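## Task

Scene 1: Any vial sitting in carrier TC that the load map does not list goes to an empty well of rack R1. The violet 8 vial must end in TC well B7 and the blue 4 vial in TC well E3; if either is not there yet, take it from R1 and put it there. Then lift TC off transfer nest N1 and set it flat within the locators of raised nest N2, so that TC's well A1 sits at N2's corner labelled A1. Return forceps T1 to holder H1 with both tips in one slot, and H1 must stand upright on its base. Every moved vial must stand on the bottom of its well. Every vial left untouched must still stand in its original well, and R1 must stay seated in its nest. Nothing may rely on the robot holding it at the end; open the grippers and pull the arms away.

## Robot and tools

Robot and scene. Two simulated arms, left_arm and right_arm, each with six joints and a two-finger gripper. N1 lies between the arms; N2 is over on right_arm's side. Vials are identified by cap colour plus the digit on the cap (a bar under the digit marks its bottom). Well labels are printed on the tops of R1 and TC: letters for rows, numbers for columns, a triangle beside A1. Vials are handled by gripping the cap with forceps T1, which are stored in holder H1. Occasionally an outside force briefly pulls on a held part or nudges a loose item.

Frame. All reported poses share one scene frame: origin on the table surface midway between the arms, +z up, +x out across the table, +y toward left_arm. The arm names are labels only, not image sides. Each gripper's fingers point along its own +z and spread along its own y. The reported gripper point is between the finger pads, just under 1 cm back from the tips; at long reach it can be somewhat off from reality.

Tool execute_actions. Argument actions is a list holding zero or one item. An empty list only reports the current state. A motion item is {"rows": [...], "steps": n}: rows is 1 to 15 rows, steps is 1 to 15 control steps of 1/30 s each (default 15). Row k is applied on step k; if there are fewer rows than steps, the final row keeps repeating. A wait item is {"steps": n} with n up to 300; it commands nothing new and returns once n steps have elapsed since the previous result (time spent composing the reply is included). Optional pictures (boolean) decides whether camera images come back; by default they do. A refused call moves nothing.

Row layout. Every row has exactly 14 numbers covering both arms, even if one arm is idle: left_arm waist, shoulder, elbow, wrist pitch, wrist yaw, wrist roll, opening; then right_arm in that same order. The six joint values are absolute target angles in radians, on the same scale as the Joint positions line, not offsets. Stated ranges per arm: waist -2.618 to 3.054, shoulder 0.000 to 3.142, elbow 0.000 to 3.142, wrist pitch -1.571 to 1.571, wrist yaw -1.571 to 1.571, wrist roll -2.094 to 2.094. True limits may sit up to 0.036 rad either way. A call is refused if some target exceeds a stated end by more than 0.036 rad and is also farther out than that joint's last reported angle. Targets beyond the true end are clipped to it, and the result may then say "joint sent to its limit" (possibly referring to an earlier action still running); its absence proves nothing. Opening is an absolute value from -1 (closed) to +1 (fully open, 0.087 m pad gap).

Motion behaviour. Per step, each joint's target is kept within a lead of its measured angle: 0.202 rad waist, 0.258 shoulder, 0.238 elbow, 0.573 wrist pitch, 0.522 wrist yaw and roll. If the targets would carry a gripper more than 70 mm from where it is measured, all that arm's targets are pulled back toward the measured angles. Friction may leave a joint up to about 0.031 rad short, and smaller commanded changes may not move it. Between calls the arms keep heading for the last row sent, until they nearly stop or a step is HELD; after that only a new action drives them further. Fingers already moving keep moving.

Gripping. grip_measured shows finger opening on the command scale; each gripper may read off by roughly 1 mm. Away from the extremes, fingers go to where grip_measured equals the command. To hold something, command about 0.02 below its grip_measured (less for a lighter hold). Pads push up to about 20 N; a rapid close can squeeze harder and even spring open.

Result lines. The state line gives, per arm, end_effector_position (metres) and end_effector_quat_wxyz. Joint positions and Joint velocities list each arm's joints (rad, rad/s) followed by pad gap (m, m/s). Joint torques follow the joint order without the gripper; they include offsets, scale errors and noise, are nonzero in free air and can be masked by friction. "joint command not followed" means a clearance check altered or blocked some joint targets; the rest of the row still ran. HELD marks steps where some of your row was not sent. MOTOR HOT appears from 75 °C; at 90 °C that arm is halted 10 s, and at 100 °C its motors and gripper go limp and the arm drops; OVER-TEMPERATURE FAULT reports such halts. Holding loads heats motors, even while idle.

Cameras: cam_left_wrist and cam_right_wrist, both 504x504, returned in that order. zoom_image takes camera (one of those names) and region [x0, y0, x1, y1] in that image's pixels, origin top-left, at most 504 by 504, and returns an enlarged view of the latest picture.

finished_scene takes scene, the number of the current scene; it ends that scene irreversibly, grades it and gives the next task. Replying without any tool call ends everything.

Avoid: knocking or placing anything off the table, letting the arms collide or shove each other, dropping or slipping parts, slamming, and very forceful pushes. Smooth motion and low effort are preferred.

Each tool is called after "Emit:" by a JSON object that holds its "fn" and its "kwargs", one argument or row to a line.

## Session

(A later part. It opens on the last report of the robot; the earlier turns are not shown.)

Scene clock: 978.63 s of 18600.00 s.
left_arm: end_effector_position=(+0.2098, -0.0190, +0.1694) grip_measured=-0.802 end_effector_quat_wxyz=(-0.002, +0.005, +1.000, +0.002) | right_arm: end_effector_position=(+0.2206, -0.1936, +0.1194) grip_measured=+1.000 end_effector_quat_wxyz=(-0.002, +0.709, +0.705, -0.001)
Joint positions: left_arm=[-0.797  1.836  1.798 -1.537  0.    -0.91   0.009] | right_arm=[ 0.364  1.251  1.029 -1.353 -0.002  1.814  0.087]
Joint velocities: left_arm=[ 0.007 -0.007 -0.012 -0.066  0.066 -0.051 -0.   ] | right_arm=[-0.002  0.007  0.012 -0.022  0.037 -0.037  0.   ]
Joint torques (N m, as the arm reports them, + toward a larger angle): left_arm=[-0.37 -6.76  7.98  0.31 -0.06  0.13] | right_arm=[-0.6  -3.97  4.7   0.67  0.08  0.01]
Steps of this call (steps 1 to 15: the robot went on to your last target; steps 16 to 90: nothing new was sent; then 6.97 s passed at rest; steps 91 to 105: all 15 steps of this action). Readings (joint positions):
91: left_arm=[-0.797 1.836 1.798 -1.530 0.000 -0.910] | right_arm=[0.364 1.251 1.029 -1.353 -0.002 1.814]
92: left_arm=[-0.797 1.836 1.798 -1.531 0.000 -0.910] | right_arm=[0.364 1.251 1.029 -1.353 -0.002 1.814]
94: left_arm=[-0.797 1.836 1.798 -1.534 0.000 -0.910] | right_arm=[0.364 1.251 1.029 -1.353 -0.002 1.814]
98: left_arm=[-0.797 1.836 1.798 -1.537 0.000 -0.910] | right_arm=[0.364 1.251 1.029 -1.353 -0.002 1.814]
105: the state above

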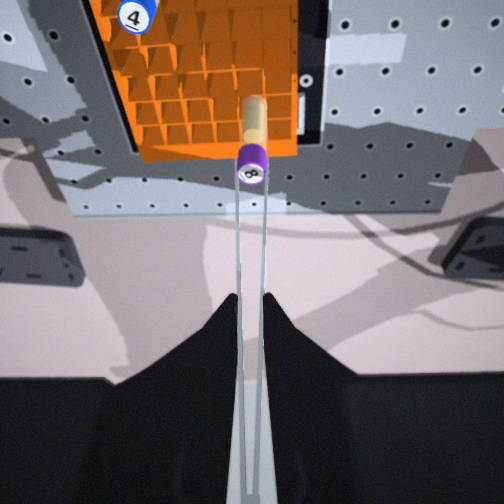

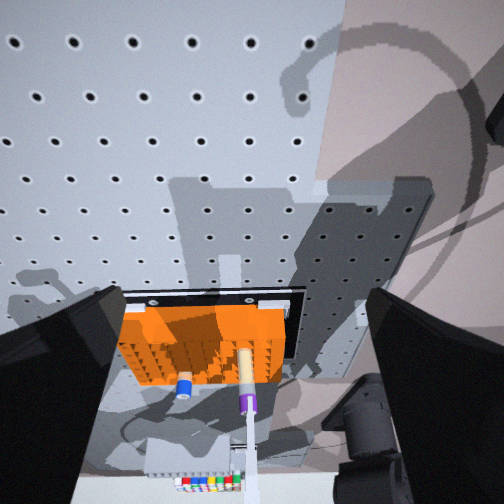

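Still stuck on rim; lift a little.

Emit:
{"fn": "execute_actions", "kwargs": {
  "actions": [
    {"rows":[[-0.802,1.836,1.831,-1.549,-0.011,-0.915,-0.815,0.355,1.235,1.016,-1.335,0,1.805,1],[-0.802,1.836,1.835,-1.549,-0.011,-0.915,-0.815,0.355,1.235,1.016,-1.335,0,1.805,1]],"steps":15}
  ]
}}

Emit:
{"fn": "zoom_image", "kwargs": {
  "camera": "cam_left_wrist",
  "region": [180, 40, 320, 200]
}}

Emit:
{"fn": "zoom_image", "kwargs": {
  "camera": "cam_right_wrist",
  "region": [170, 310, 310, 440]
}}

Scene clock: 985.23 s of 18600.00 s.
left_arm: end_effector_position=(+0.2106, -0.0200, +0.1712) grip_measured=-0.802 end_effector_quat_wxyz=(+0.001, +0.005, +1.000, -0.001) | right_arm: end_effector_position=(+0.2206, -0.1936, +0.1194) grip_measured=+1.000 end_effector_quat_wxyz=(-0.002, +0.709, +0.705, -0.001)
Joint positions: left_arm=[-0.797  1.836  1.806 -1.539 -0.    -0.911  0.009] | right_arm=[ 0.364  1.251  1.029 -1.353 -0.002  1.814  0.087]
Joint velocities: left_arm=[-0.012  0.002 -0.007  0.066  0.007  0.037 -0.   ] | right_arm=[-0.002 -0.007 -0.002  0.007 -0.037  0.022  0.   ]
Joint torques (N m, as the arm reports them, + toward a larger angle): left_arm=[-0.36 -6.74  7.99  0.33 -0.05  0.13] | right_arm=[-0.61 -3.96  4.7   0.67  0.08  0.01]
Steps of this call (steps 1 to 15: the robot went on to your last target; steps 16 to 90: nothing new was sent; then 3.10 s passed at rest; steps 91 to 105: all 15 steps of this action). Readings (joint positions):
91: left_arm=[-0.797 1.836 1.798 -1.537 0.000 -0.910] | right_arm=[0.364 1.251 1.029 -1.353 -0.002 1.814]
92: left_arm=[-0.797 1.836 1.800 -1.538 0.000 -0.911] | right_arm=[0.364 1.251 1.029 -1.353 -0.002 1.814]
94: left_arm=[-0.797 1.836 1.804 -1.539 0.000 -0.911] | right_arm=[0.364 1.251 1.029 -1.353 -0.002 1.814]
98: left_arm=[-0.797 1.836 1.806 -1.539 -0.000 -0.911] | right_arm=[0.364 1.251 1.029 -1.353 -0.002 1.814]
105: the state above

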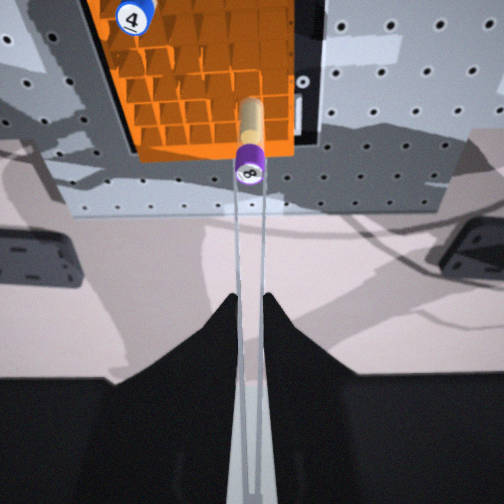

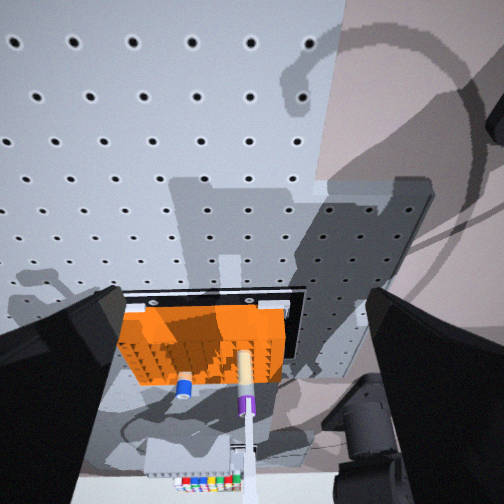

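Region (180, 40, 320, 200) of cam_left_wrist's 504x504 image, scaled by 3.150, with more detail than that image has; it fills the left 441 columns of this view, and the rest is white.

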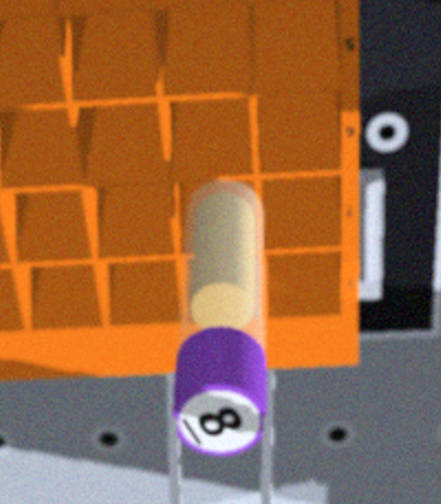

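Region (170, 310, 310, 440) of cam_right_wrist's 504x504 image, scaled by 3.600, with more detail than that image has; it fills the top 468 rows of this view, and the rest is white.

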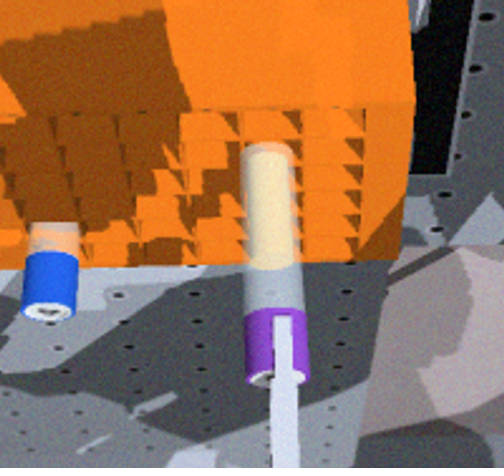

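Emit:
{"fn": "execute_actions", "kwargs": {
  "actions": [
    {"rows":[[-0.802,1.836,1.81,-1.535,-0.011,-0.915,-0.815,0.355,1.235,1.016,-1.335,0,1.805,1],[-0.802,1.836,1.79,-1.528,-0.011,-0.915,-0.815,0.355,1.235,1.016,-1.335,0,1.805,1],[-0.802,1.836,1.782,-1.526,-0.011,-0.915,-0.815,0.355,1.235,1.016,-1.335,0,1.805,1],[-0.802,1.836,1.779,-1.526,-0.011,-0.915,-0.815,0.355,1.235,1.016,-1.335,0,1.805,1],[-0.802,1.836,1.777,-1.526,-0.011,-0.915,-0.815,0.355,1.235,1.016,-1.335,0,1.805,1],[-0.802,1.836,1.775,-1.525,-0.011,-0.915,-0.815,0.355,1.235,1.016,-1.335,0,1.805,1],[-0.802,1.836,1.773,-1.523,-0.011,-0.915,-0.815,0.355,1.235,1.016,-1.335,0,1.805,1],[-0.802,1.836,1.771,-1.521,-0.011,-0.915,-0.815,0.355,1.235,1.016,-1.335,0,1.805,1],[-0.802,1.836,1.769,-1.519,-0.011,-0.915,-0.815,0.355,1.235,1.016,-1.335,0,1.805,1],[-0.802,1.836,1.767,-1.517,-0.011,-0.915,-0.815,0.355,1.235,1.016,-1.335,0,1.805,1],[-0.802,1.836,1.765,-1.515,-0.011,-0.915,-0.815,0.355,1.235,1.016,-1.335,0,1.805,1]],"steps":15}
  ]
}}

Emit:
{"fn": "zoom_image", "kwargs": {
  "camera": "cam_left_wrist",
  "region": [180, 40, 320, 200]
}}

Emit:
{"fn": "zoom_image", "kwargs": {
  "camera": "cam_right_wrist",
  "region": [170, 310, 310, 440]
}}

Scene clock: 1002.40 s of 18600.00 s.
left_arm: end_effector_position=(+0.2102, -0.0195, +0.1689) grip_measured=-0.802 end_effector_quat_wxyz=(-0.001, +0.005, +1.000, +0.001) | right_arm: end_effector_position=(+0.2206, -0.1936, +0.1194) grip_measured=+1.000 end_effector_quat_wxyz=(-0.002, +0.709, +0.705, -0.001)
Joint positions: left_arm=[-0.797  1.836  1.796 -1.534  0.    -0.911  0.009] | right_arm=[ 0.364  1.251  1.029 -1.353 -0.002  1.814  0.087]
Joint velocities: left_arm=[-0.012  0.002  0.002 -0.007 -0.037  0.007  0.002] | right_arm=[-0.007 -0.002 -0.002  0.022  0.007 -0.037  0.   ]
Joint torques (N m, as the arm reports them, + toward a larger angle): left_arm=[-0.38 -6.76  3.7   0.63 -0.06  0.13] | right_arm=[-0.6  -3.97  4.7   0.67  0.08  0.01]
Steps of this call (steps 1 to 15: the robot went on to your last target; steps 16 to 90: nothing new was sent; then 13.67 s passed at rest; steps 91 to 105: all 15 steps of this action). Readings (joint positions):
91: left_arm=[-0.797 1.836 1.806 -1.539 -0.000 -0.911] | right_arm=[0.364 1.251 1.029 -1.353 -0.002 1.814]
92: left_arm=[-0.797 1.836 1.806 -1.539 -0.000 -0.911] | right_arm=[0.364 1.251 1.029 -1.353 -0.002 1.814]
94: left_arm=[-0.797 1.836 1.806 -1.539 -0.000 -0.911] | right_arm=[0.364 1.251 1.029 -1.353 -0.002 1.814]
98: left_arm=[-0.797 1.836 1.806 -1.538 -0.000 -0.911] | right_arm=[0.364 1.251 1.029 -1.353 -0.002 1.814]
105: the state above

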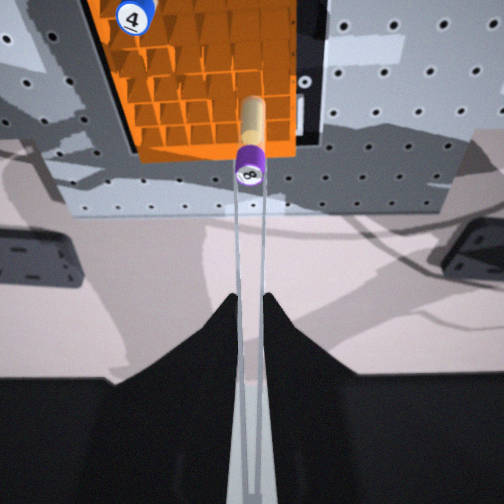

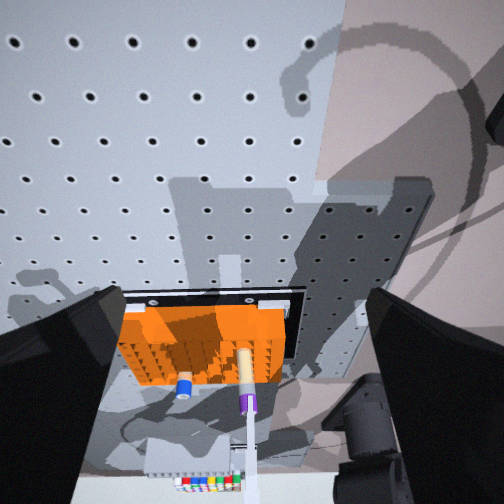

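Region (180, 40, 320, 200) of cam_left_wrist's 504x504 image, scaled by 3.150, with more detail than that image has; it fills the left 441 columns of this view, and the rest is white.

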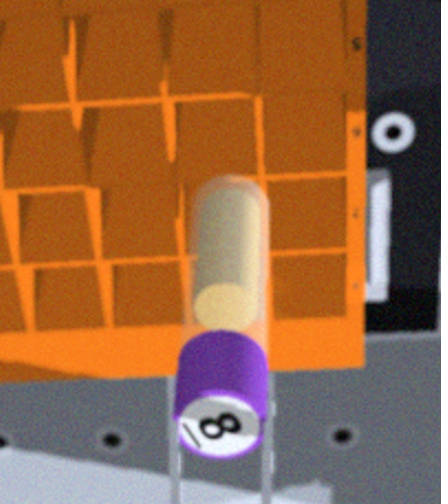

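Region (170, 310, 310, 440) of cam_right_wrist's 504x504 image, scaled by 3.600, with more detail than that image has; it fills the top 468 rows of this view, and the rest is white.

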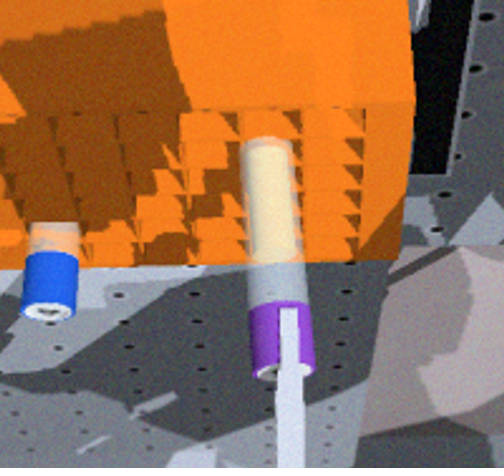

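Emit:
{"fn": "execute_actions", "kwargs": {
  "actions": [
    {"rows":[[-0.802,1.836,1.8,-1.53,-0.011,-0.915,-0.815,0.355,1.235,1.016,-1.335,0,1.805,1],[-0.802,1.836,1.825,-1.535,-0.011,-0.915,-0.815,0.355,1.235,1.016,-1.335,0,1.805,1],[-0.802,1.836,1.833,-1.54,-0.011,-0.915,-0.815,0.355,1.235,1.016,-1.335,0,1.805,1],[-0.802,1.836,1.838,-1.545,-0.011,-0.915,-0.815,0.355,1.235,1.016,-1.335,0,1.805,1],[-0.802,1.836,1.838,-1.55,-0.011,-0.915,-0.815,0.355,1.235,1.016,-1.335,0,1.805,1],[-0.802,1.836,1.838,-1.556,-0.011,-0.915,-0.815,0.355,1.235,1.016,-1.335,0,1.805,1]],"steps":15}
  ]
}}

Emit:
{"fn": "zoom_image", "kwargs": {
  "camera": "cam_left_wrist",
  "region": [180, 40, 320, 200]
}}

Emit:
{"fn": "zoom_image", "kwargs": {
  "camera": "cam_right_wrist",
  "region": [170, 310, 310, 440]
}}

Scene clock: 1012.97 s of 18600.00 s.
left_arm: end_effector_position=(+0.2103, -0.0196, +0.1719) grip_measured=-0.802 end_effector_quat_wxyz=(+0.000, +0.005, +1.000, +0.000) | right_arm: end_effector_position=(+0.2206, -0.1936, +0.1194) grip_measured=+1.000 end_effector_quat_wxyz=(-0.002, +0.709, +0.705, -0.001)
Joint positions: left_arm=[-0.797  1.836  1.809 -1.543 -0.    -0.911  0.009] | right_arm=[ 0.364  1.251  1.029 -1.353 -0.002  1.814  0.087]
Joint velocities: left_arm=[-0.022 -0.017 -0.002 -0.007 -0.007 -0.037  0.   ] | right_arm=[ 0.002 -0.017 -0.002  0.037 -0.037 -0.022  0.   ]
Joint torques (N m, as the arm reports them, + toward a larger angle): left_arm=[-0.36 -6.78  7.96  0.32 -0.06  0.13] | right_arm=[-0.6  -3.96  4.69  0.67  0.08  0.01]
Steps of this call (steps 1 to 15: the robot went on to your last target; steps 16 to 90: nothing new was sent; then 7.07 s passed at rest; steps 91 to 105: all 15 steps of this action). Readings (joint positions):
91: left_arm=[-0.797 1.836 1.796 -1.534 0.000 -0.911] | right_arm=[0.364 1.251 1.029 -1.353 -0.002 1.814]
92: left_arm=[-0.797 1.836 1.796 -1.534 0.000 -0.911] | right_arm=[0.364 1.251 1.029 -1.353 -0.002 1.814]
94: left_arm=[-0.797 1.836 1.802 -1.536 -0.000 -0.911] | right_arm=[0.364 1.251 1.029 -1.353 -0.002 1.814]
98: left_arm=[-0.797 1.836 1.809 -1.539 -0.000 -0.911] | right_arm=[0.364 1.251 1.029 -1.353 -0.002 1.814]
105: the state above

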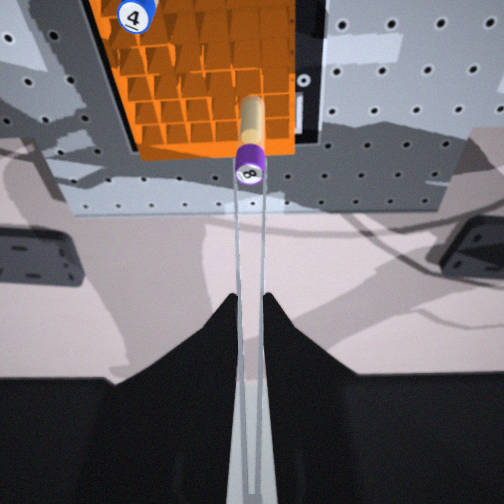

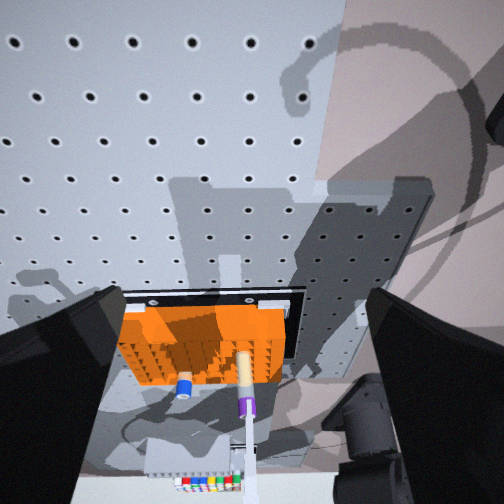

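Region (180, 40, 320, 200) of cam_left_wrist's 504x504 image, scaled by 3.150, with more detail than that image has; it fills the left 441 columns of this view, and the rest is white.

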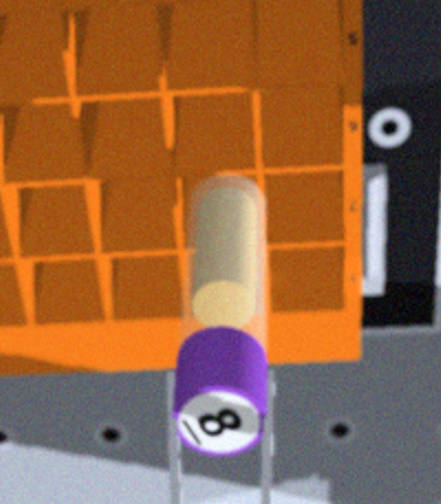

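Region (170, 310, 310, 440) of cam_right_wrist's 504x504 image, scaled by 3.600, with more detail than that image has; it fills the top 468 rows of this view, and the rest is white.

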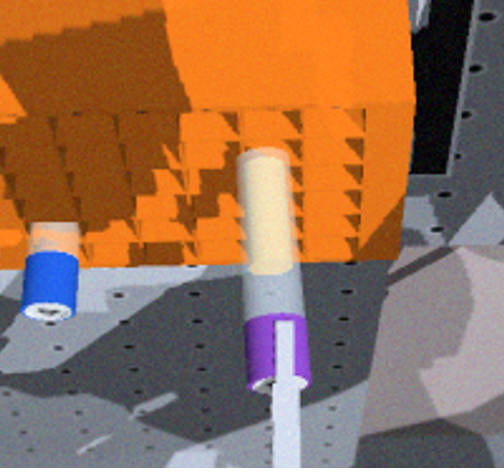

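Emit:
{"fn": "execute_actions", "kwargs": {
  "actions": [
    {"rows":[[-0.802,1.836,1.81,-1.54,0.012,-0.915,-0.815,0.355,1.235,1.016,-1.335,0,1.805,1],[-0.802,1.836,1.79,-1.54,0.012,-0.915,-0.815,0.355,1.235,1.016,-1.335,0,1.805,1],[-0.802,1.836,1.785,-1.54,0.012,-0.915,-0.815,0.355,1.235,1.016,-1.335,0,1.805,1],[-0.802,1.836,1.785,-1.54,0.012,-0.915,-0.815,0.355,1.235,1.016,-1.335,0,1.805,1],[-0.802,1.836,1.785,-1.54,0.012,-0.915,-0.815,0.355,1.235,1.016,-1.335,0,1.805,1],[-0.802,1.836,1.78,-1.54,0.012,-0.915,-0.815,0.355,1.235,1.016,-1.335,0,1.805,1],[-0.802,1.836,1.777,-1.54,0.012,-0.915,-0.815,0.355,1.235,1.016,-1.335,0,1.805,1],[-0.802,1.836,1.774,-1.54,0.012,-0.915,-0.815,0.355,1.235,1.016,-1.335,0,1.805,1]],"steps":15}
  ]
}}

Emit:
{"fn": "zoom_image", "kwargs": {
  "camera": "cam_left_wrist",
  "region": [180, 40, 320, 200]
}}

Emit:
{"fn": "zoom_image", "kwargs": {
  "camera": "cam_right_wrist",
  "region": [170, 310, 310, 440]
}}

Scene clock: 1027.80 s of 18600.00 s.
left_arm: end_effector_position=(+0.2097, -0.0198, +0.1721) grip_measured=-0.802 end_effector_quat_wxyz=(-0.001, +0.005, +1.000, -0.001) | right_arm: end_effector_position=(+0.2206, -0.1936, +0.1194) grip_measured=+1.000 end_effector_quat_wxyz=(-0.002, +0.709, +0.705, -0.001)
Joint positions: left_arm=[-0.797  1.836  1.809 -1.544  0.003 -0.911  0.009] | right_arm=[ 0.364  1.251  1.029 -1.353 -0.002  1.814  0.087]
Joint velocities: left_arm=[-0.007 -0.012 -0.002  0.081 -0.007 -0.037  0.   ] | right_arm=[ 0.002 -0.017 -0.007 -0.051  0.022  0.037  0.   ]
Joint torques (N m, as the arm reports them, + toward a larger angle): left_arm=[-0.36 -6.75  3.51  0.46  0.1   0.13] | right_arm=[-0.61 -3.96  4.7   0.67  0.08  0.01]
Steps of this call (steps 1 to 15: the robot went on to your last target; steps 16 to 90: nothing new was sent; then 11.33 s passed at rest; steps 91 to 105: all 15 steps of this action). Readings (joint positions):
91: left_arm=[-0.797 1.836 1.809 -1.544 0.000 -0.911] | right_arm=[0.364 1.251 1.029 -1.353 -0.002 1.814]
92: left_arm=[-0.797 1.836 1.809 -1.544 0.001 -0.911] | right_arm=[0.364 1.251 1.029 -1.353 -0.002 1.814]
94: left_arm=[-0.797 1.836 1.809 -1.544 0.002 -0.911] | right_arm=[0.364 1.251 1.029 -1.353 -0.002 1.814]
98: left_arm=[-0.797 1.836 1.809 -1.544 0.003 -0.911] | right_arm=[0.364 1.251 1.029 -1.353 -0.002 1.814]
105: the state above

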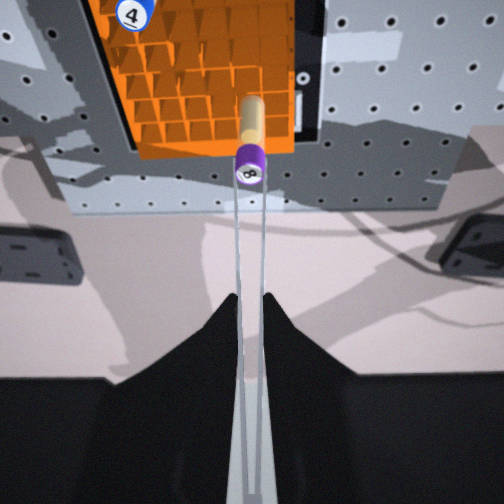

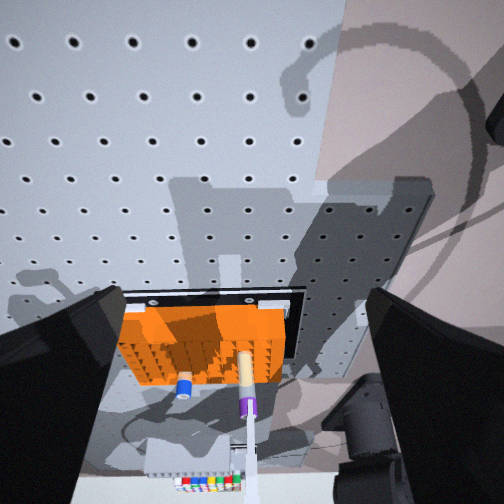

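Region (180, 40, 320, 200) of cam_left_wrist's 504x504 image, scaled by 3.150, with more detail than that image has; it fills the left 441 columns of this view, and the rest is white.

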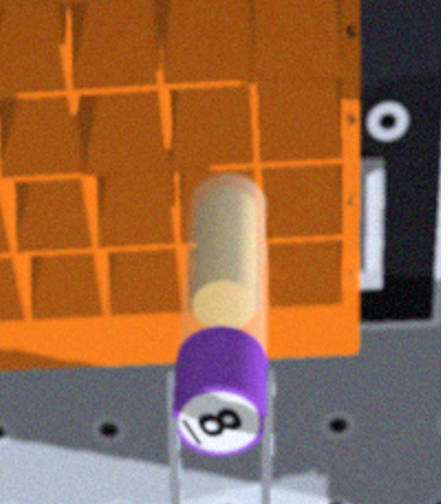

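Region (170, 310, 310, 440) of cam_right_wrist's 504x504 image, scaled by 3.600, with more detail than that image has; it fills the top 468 rows of this view, and the rest is white.

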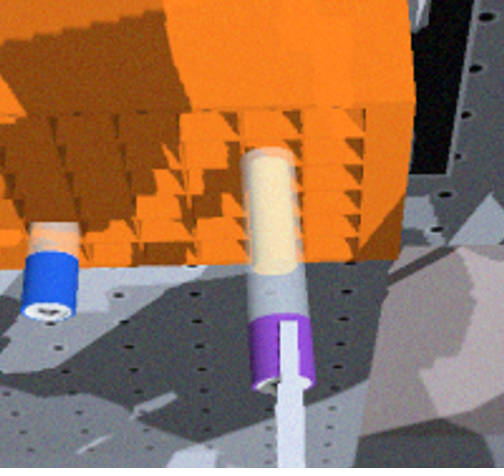

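Emit:
{"fn": "execute_actions", "kwargs": {
  "actions": [
    {"rows":[[-0.802,1.836,1.774,-1.527,0.012,-0.915,-0.815,0.355,1.235,1.016,-1.335,0,1.805,1],[-0.802,1.836,1.774,-1.527,0.012,-0.915,-0.815,0.355,1.235,1.016,-1.335,0,1.805,1],[-0.802,1.836,1.774,-1.527,0.012,-0.915,-0.815,0.355,1.235,1.016,-1.335,0,1.805,1],[-0.802,1.836,1.77,-1.527,0.012,-0.915,-0.815,0.355,1.235,1.016,-1.335,0,1.805,1]],"steps":15}
  ]
}}

Emit:
{"fn": "zoom_image", "kwargs": {
  "camera": "cam_left_wrist",
  "region": [180, 40, 320, 200]
}}

Emit:
{"fn": "zoom_image", "kwargs": {
  "camera": "cam_right_wrist",
  "region": [170, 310, 310, 440]
}}

Scene clock: 1037.20 s of 18600.00 s.
left_arm: end_effector_position=(+0.2084, -0.0183, +0.1688) grip_measured=-0.802 end_effector_quat_wxyz=(-0.005, +0.005, +1.000, +0.003) | right_arm: end_effector_position=(+0.2206, -0.1936, +0.1194) grip_measured=+1.000 end_effector_quat_wxyz=(-0.002, +0.709, +0.705, -0.001)
Joint positions: left_arm=[-0.797  1.836  1.794 -1.54   0.004 -0.911  0.009] | right_arm=[ 0.364  1.251  1.029 -1.353 -0.002  1.814  0.087]
Joint velocities: left_arm=[ 0.022  0.012  0.012  0.022  0.022 -0.022 -0.001] | right_arm=[-0.007 -0.002 -0.002 -0.081  0.037 -0.066  0.   ]
Joint torques (N m, as the arm reports them, + toward a larger angle): left_arm=[-0.36 -6.76  4.28  0.52  0.11  0.13] | right_arm=[-0.6  -3.97  4.7   0.67  0.08  0.01]
Steps of this call (steps 1 to 15: the robot went on to your last target; steps 16 to 90: nothing new was sent; then 5.90 s passed at rest; steps 91 to 105: all 15 steps of this action). Readings (joint positions):
91: left_arm=[-0.797 1.836 1.809 -1.544 0.003 -0.911] | right_arm=[0.364 1.251 1.029 -1.353 -0.002 1.814]
92: left_arm=[-0.797 1.836 1.809 -1.543 0.003 -0.911] | right_arm=[0.364 1.251 1.029 -1.353 -0.002 1.814]
94: left_arm=[-0.797 1.836 1.806 -1.542 0.003 -0.911] | right_arm=[0.364 1.251 1.029 -1.353 -0.002 1.814]
98: left_arm=[-0.797 1.836 1.795 -1.541 0.004 -0.911] | right_arm=[0.364 1.251 1.029 -1.353 -0.002 1.814]
105: the state above

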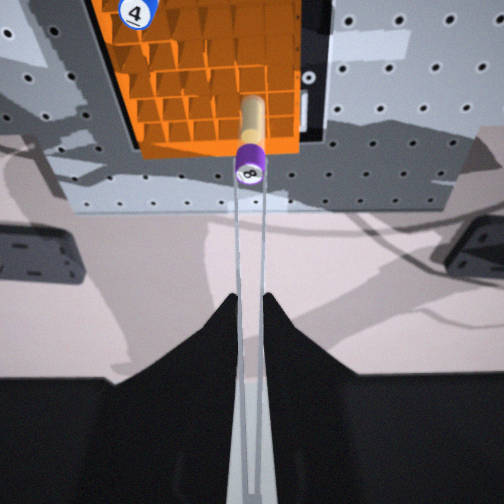

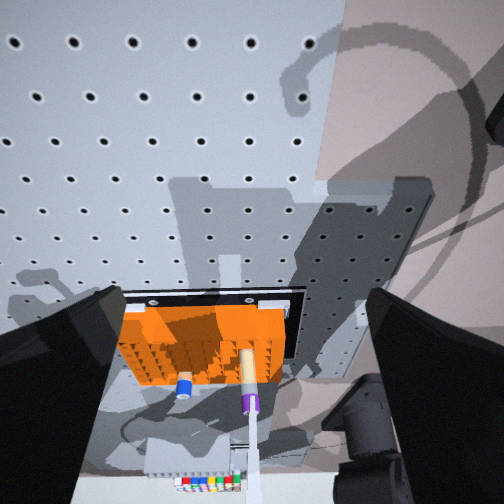

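Region (180, 40, 320, 200) of cam_left_wrist's 504x504 image, scaled by 3.150, with more detail than that image has; it fills the left 441 columns of this view, and the rest is white.

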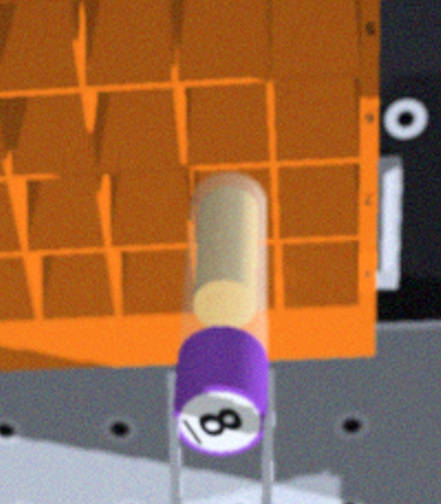

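Region (170, 310, 310, 440) of cam_right_wrist's 504x504 image, scaled by 3.600, with more detail than that image has; it fills the top 468 rows of this view, and the rest is white.

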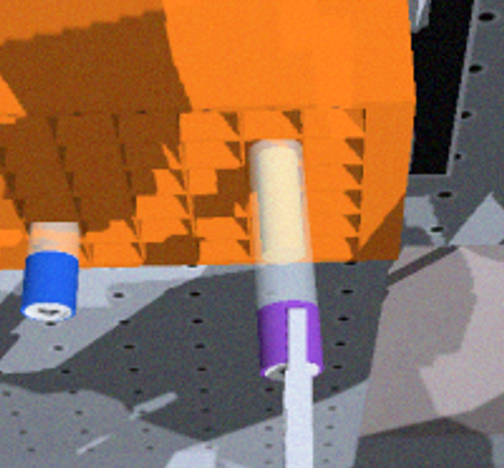

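Emit:
{"fn": "execute_actions", "kwargs": {
  "actions": [
    {"rows":[[-0.802,1.836,1.765,-1.522,0.012,-0.915,-0.815,0.355,1.235,1.016,-1.335,0,1.805,1],[-0.802,1.836,1.762,-1.52,0.012,-0.915,-0.815,0.355,1.235,1.016,-1.335,0,1.805,1],[-0.802,1.836,1.757,-1.505,0.012,-0.915,-0.815,0.355,1.235,1.016,-1.335,0,1.805,1],[-0.802,1.836,1.756,-1.5,0.012,-0.915,-0.815,0.355,1.235,1.016,-1.335,0,1.805,1],[-0.802,1.836,1.754,-1.5,0.012,-0.915,-0.815,0.355,1.235,1.016,-1.335,0,1.805,1],[-0.802,1.836,1.751,-1.497,0.012,-0.915,-0.815,0.355,1.235,1.016,-1.335,0,1.805,1],[-0.802,1.836,1.748,-1.494,0.012,-0.915,-0.815,0.355,1.235,1.016,-1.335,0,1.805,1],[-0.802,1.836,1.745,-1.491,0.012,-0.915,-0.815,0.355,1.235,1.016,-1.335,0,1.805,1],[-0.802,1.836,1.742,-1.488,0.012,-0.915,-0.815,0.355,1.235,1.016,-1.335,0,1.805,1],[-0.802,1.836,1.739,-1.486,0.012,-0.915,-0.815,0.355,1.235,1.016,-1.335,0,1.805,1],[-0.802,1.836,1.736,-1.485,0.012,-0.915,-0.815,0.355,1.235,1.016,-1.335,0,1.805,1],[-0.802,1.836,1.733,-1.485,0.012,-0.915,-0.815,0.355,1.235,1.016,-1.335,0,1.805,1]],"steps":15}
  ]
}}

Emit:
{"fn": "zoom_image", "kwargs": {
  "camera": "cam_left_wrist",
  "region": [180, 40, 320, 200]
}}

Emit:
{"fn": "zoom_image", "kwargs": {
  "camera": "cam_right_wrist",
  "region": [170, 310, 310, 440]
}}

Scene clock: 1055.47 s of 18600.00 s.
left_arm: end_effector_position=(+0.2093, -0.0195, +0.1597) grip_measured=-0.802 end_effector_quat_wxyz=(-0.005, +0.005, +1.000, +0.004) | right_arm: end_effector_position=(+0.2206, -0.1936, +0.1194) grip_measured=+1.000 end_effector_quat_wxyz=(-0.002, +0.709, +0.705, -0.001)
Joint positions: left_arm=[-0.797  1.836  1.758 -1.504  0.004 -0.911  0.009] | right_arm=[ 0.364  1.251  1.029 -1.353 -0.002  1.814  0.087]
Joint velocities: left_arm=[ 0.007  0.027 -0.022 -0.007 -0.037 -0.007 -0.   ] | right_arm=[-0.002 -0.027 -0.027  0.007 -0.037 -0.037  0.   ]
Joint torques (N m, as the arm reports them, + toward a larger angle): left_arm=[-0.36 -6.74  4.3   0.56  0.11  0.13] | right_arm=[-0.6  -3.97  4.7   0.67  0.08  0.01]
Steps of this call (steps 1 to 15: the robot went on to your last target; steps 16 to 90: nothing new was sent; then 14.77 s passed at rest; steps 91 to 105: all 15 steps of this action). Readings (joint positions):
91: left_arm=[-0.797 1.836 1.794 -1.540 0.004 -0.911] | right_arm=[0.364 1.251 1.029 -1.353 -0.002 1.814]
92: left_arm=[-0.797 1.836 1.794 -1.539 0.004 -0.911] | right_arm=[0.364 1.251 1.029 -1.353 -0.002 1.814]
94: left_arm=[-0.797 1.836 1.790 -1.531 0.004 -0.911] | right_arm=[0.364 1.251 1.029 -1.353 -0.002 1.814]
98: left_arm=[-0.797 1.836 1.774 -1.519 0.004 -0.911] | right_arm=[0.364 1.251 1.029 -1.353 -0.002 1.814]
105: the state above

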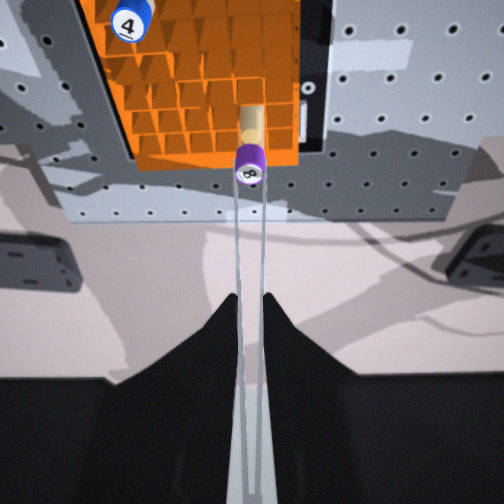

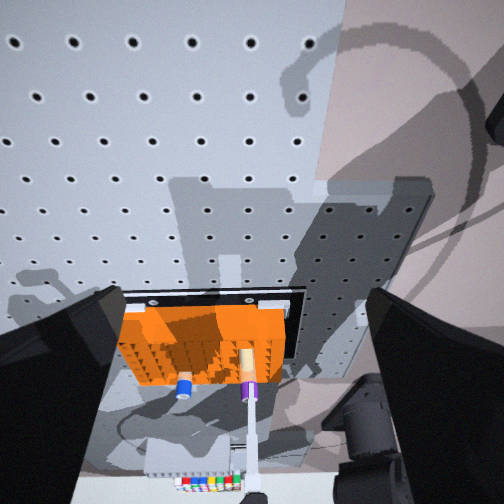

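Region (180, 40, 320, 200) of cam_left_wrist's 504x504 image, scaled by 3.150, with more detail than that image has; it fills the left 441 columns of this view, and the rest is white.

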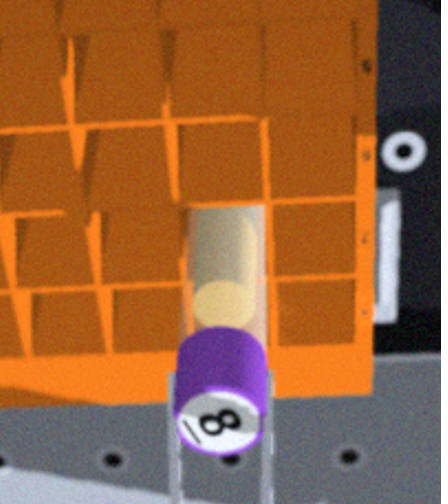

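Region (170, 310, 310, 440) of cam_right_wrist's 504x504 image, scaled by 3.600, with more detail than that image has; it fills the top 468 rows of this view, and the rest is white.

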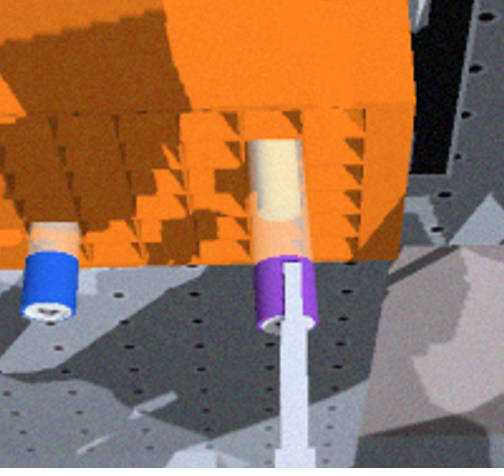

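Emit:
{"fn": "execute_actions", "kwargs": {
  "actions": [
    {"rows":[[-0.802,1.836,1.722,-1.478,0,-0.915,-0.815,0.355,1.235,1.016,-1.335,0,1.805,1],[-0.802,1.836,1.718,-1.47,-0.008,-0.915,-0.815,0.355,1.235,1.016,-1.335,0,1.805,1],[-0.802,1.836,1.714,-1.464,-0.01,-0.915,-0.815,0.355,1.235,1.016,-1.335,0,1.805,1],[-0.802,1.836,1.71,-1.46,-0.012,-0.915,-0.815,0.355,1.235,1.016,-1.335,0,1.805,1],[-0.802,1.836,1.706,-1.456,-0.014,-0.915,-0.815,0.355,1.235,1.016,-1.335,0,1.805,1],[-0.802,1.836,1.702,-1.452,-0.014,-0.915,-0.815,0.355,1.235,1.016,-1.335,0,1.805,1],[-0.802,1.836,1.698,-1.448,-0.014,-0.915,-0.815,0.355,1.235,1.016,-1.335,0,1.805,1],[-0.802,1.836,1.694,-1.444,-0.014,-0.915,-0.815,0.355,1.235,1.016,-1.335,0,1.805,1],[-0.802,1.836,1.69,-1.44,-0.014,-0.915,-0.815,0.355,1.235,1.016,-1.335,0,1.805,1],[-0.802,1.836,1.686,-1.437,-0.014,-0.915,-0.815,0.355,1.235,1.016,-1.335,0,1.805,1],[-0.802,1.836,1.682,-1.434,-0.014,-0.915,-0.815,0.355,1.235,1.016,-1.335,0,1.805,1],[-0.802,1.836,1.678,-1.432,-0.014,-0.915,-0.815,0.355,1.235,1.016,-1.335,0,1.805,1],[-0.802,1.836,1.674,-1.43,-0.014,-0.915,-0.815,0.355,1.235,1.016,-1.335,0,1.805,1]],"steps":15}
  ]
}}

Emit:
{"fn": "zoom_image", "kwargs": {
  "camera": "cam_right_wrist",
  "region": [170, 310, 310, 440]
}}

Scene clock: 1070.73 s of 18600.00 s.
left_arm: end_effector_position=(+0.2105, -0.0197, +0.1455) grip_measured=-0.802 end_effector_quat_wxyz=(-0.005, +0.005, +1.000, +0.007) | right_arm: end_effector_position=(+0.2206, -0.1936, +0.1194) grip_measured=+1.000 end_effector_quat_wxyz=(-0.002, +0.709, +0.705, -0.001)
Joint positions: left_arm=[-0.797  1.836  1.701 -1.452 -0.001 -0.911  0.009] | right_arm=[ 0.364  1.251  1.029 -1.353 -0.002  1.814  0.087]
Joint velocities: left_arm=[ 0.002  0.027 -0.032  0.066 -0.037  0.007  0.   ] | right_arm=[-0.012 -0.017 -0.002 -0.007  0.007 -0.007  0.   ]
Joint torques (N m, as the arm reports them, + toward a larger angle): left_arm=[-0.38 -6.93  4.53  0.52 -0.09  0.13] | right_arm=[-0.6  -3.96  4.7   0.67  0.08  0.01]
Steps of this call (steps 1 to 15: the robot went on to your last target; steps 16 to 90: nothing new was sent; then 11.77 s passed at rest; steps 91 to 105: all 15 steps of this action). Readings (joint positions):
91: left_arm=[-0.797 1.836 1.757 -1.502 0.004 -0.911] | right_arm=[0.364 1.251 1.029 -1.353 -0.002 1.814]
92: left_arm=[-0.797 1.836 1.755 -1.499 0.004 -0.911] | right_arm=[0.364 1.251 1.029 -1.353 -0.002 1.814]
94: left_arm=[-0.797 1.836 1.745 -1.491 0.002 -0.911] | right_arm=[0.364 1.251 1.029 -1.353 -0.002 1.814]
98: left_arm=[-0.797 1.836 1.725 -1.475 0.000 -0.911] | right_arm=[0.364 1.251 1.029 -1.353 -0.002 1.814]
105: the state above

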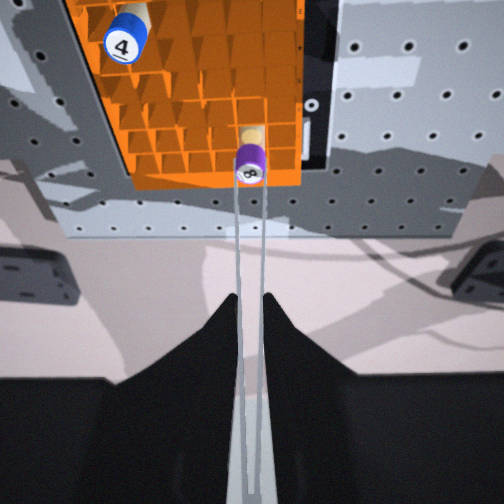

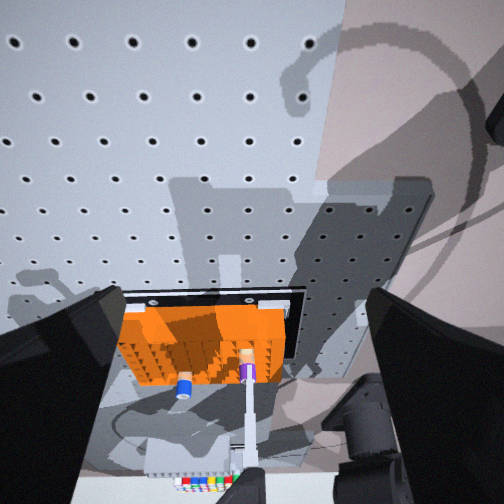

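Region (170, 310, 310, 440) of cam_right_wrist's 504x504 image, scaled by 3.600, with more detail than that image has; it fills the top 468 rows of this view, and the rest is white.

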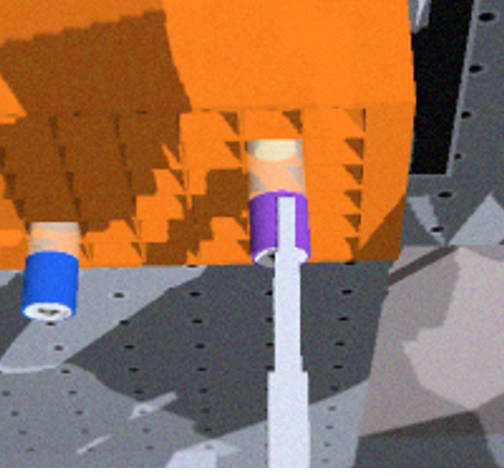

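One more ~3 mm, then release.

Emit:
{"fn": "execute_actions", "kwargs": {
  "actions": [
    {"rows":[[-0.802,1.836,1.664,-1.425,-0.014,-0.915,-0.815,0.355,1.235,1.016,-1.335,0,1.805,1],[-0.802,1.836,1.661,-1.42,-0.014,-0.915,-0.815,0.355,1.235,1.016,-1.335,0,1.805,1],[-0.802,1.836,1.661,-1.42,-0.014,-0.915,-0.815,0.355,1.235,1.016,-1.335,0,1.805,1],[-0.802,1.836,1.661,-1.42,-0.014,-0.915,-0.815,0.355,1.235,1.016,-1.335,0,1.805,1],[-0.802,1.836,1.661,-1.42,-0.014,-0.915,-0.815,0.355,1.235,1.016,-1.335,0,1.805,1],[-0.802,1.836,1.661,-1.42,-0.014,-0.915,-0.815,0.355,1.235,1.016,-1.335,0,1.805,1],[-0.802,1.836,1.661,-1.42,-0.014,-0.915,-0.815,0.355,1.235,1.016,-1.335,0,1.805,1],[-0.802,1.836,1.68,-1.43,-0.014,-0.915,-0.8,0.355,1.235,1.016,-1.335,0,1.805,1],[-0.802,1.836,1.68,-1.43,-0.014,-0.915,-0.785,0.355,1.235,1.016,-1.335,0,1.805,1],[-0.802,1.836,1.68,-1.43,-0.014,-0.915,-0.77,0.355,1.235,1.016,-1.335,0,1.805,1],[-0.802,1.836,1.68,-1.43,-0.014,-0.915,-0.755,0.355,1.235,1.016,-1.335,0,1.805,1],[-0.802,1.836,1.68,-1.43,-0.014,-0.915,-0.74,0.355,1.235,1.016,-1.335,0,1.805,1]],"steps":15}
  ]
}}

Emit:
{"fn": "zoom_image", "kwargs": {
  "camera": "cam_left_wrist",
  "region": [180, 80, 320, 240]
}}

Scene clock: 1081.77 s of 18600.00 s.
left_arm: end_effector_position=(+0.2109, -0.0198, +0.1418) grip_measured=-0.740 end_effector_quat_wxyz=(-0.004, +0.005, +1.000, +0.007) | right_arm: end_effector_position=(+0.2206, -0.1936, +0.1194) grip_measured=+1.000 end_effector_quat_wxyz=(-0.002, +0.709, +0.705, -0.001)
Joint positions: left_arm=[-0.797  1.836  1.686 -1.437 -0.002 -0.911  0.011] | right_arm=[ 0.364  1.251  1.029 -1.353 -0.002  1.814  0.087]
Joint velocities: left_arm=[-0.007 -0.017 -0.007  0.022  0.037 -0.051 -0.   ] | right_arm=[ 0.002  0.002  0.002 -0.007 -0.007  0.022  0.   ]
Joint torques (N m, as the arm reports them, + toward a larger angle): left_arm=[-0.36 -6.85  5.56  0.46 -0.06  0.13] | right_arm=[-0.6  -3.96  4.7   0.67  0.08  0.01]
Steps of this call (steps 1 to 15: the robot went on to your last target; steps 16 to 90: nothing new was sent; then 7.53 s passed at rest; steps 91 to 105: all 15 steps of this action). Readings (joint positions):
91: left_arm=[-0.797 1.836 1.699 -1.447 -0.001 -0.911] | right_arm=[0.364 1.251 1.029 -1.353 -0.002 1.814]
92: left_arm=[-0.797 1.836 1.697 -1.445 -0.001 -0.911] | right_arm=[0.364 1.251 1.029 -1.353 -0.002 1.814]
94: left_arm=[-0.797 1.836 1.690 -1.441 -0.001 -0.911] | right_arm=[0.364 1.251 1.029 -1.353 -0.002 1.814]
98: left_arm=[-0.797 1.836 1.686 -1.437 -0.002 -0.911] | right_arm=[0.364 1.251 1.029 -1.353 -0.002 1.814]
105: the state above

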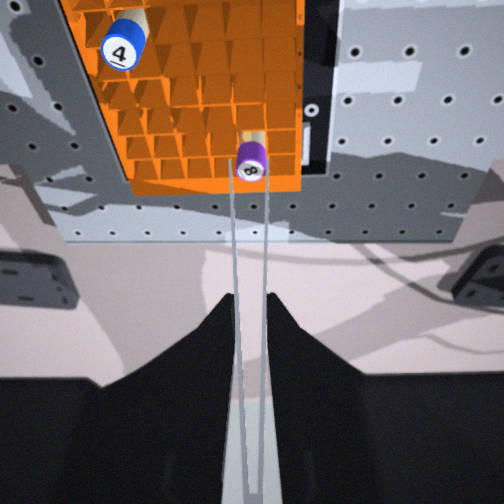

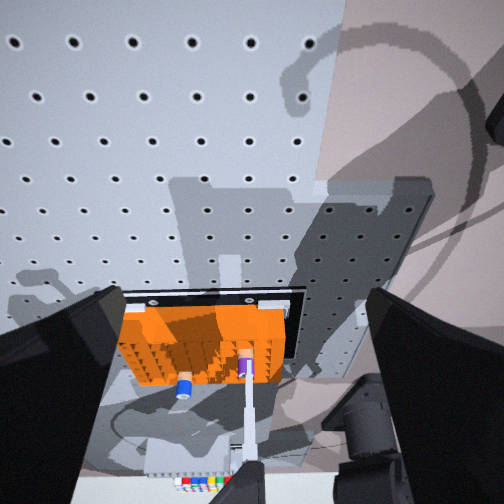

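Region (180, 80, 320, 240) of cam_left_wrist's 504x504 image, scaled by 3.150, with more detail than that image has; it fills the left 441 columns of this view, and the rest is white.

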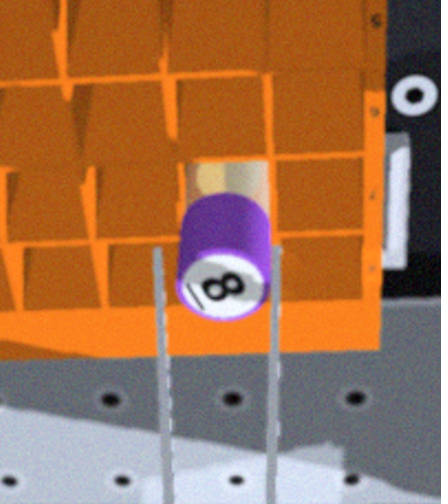

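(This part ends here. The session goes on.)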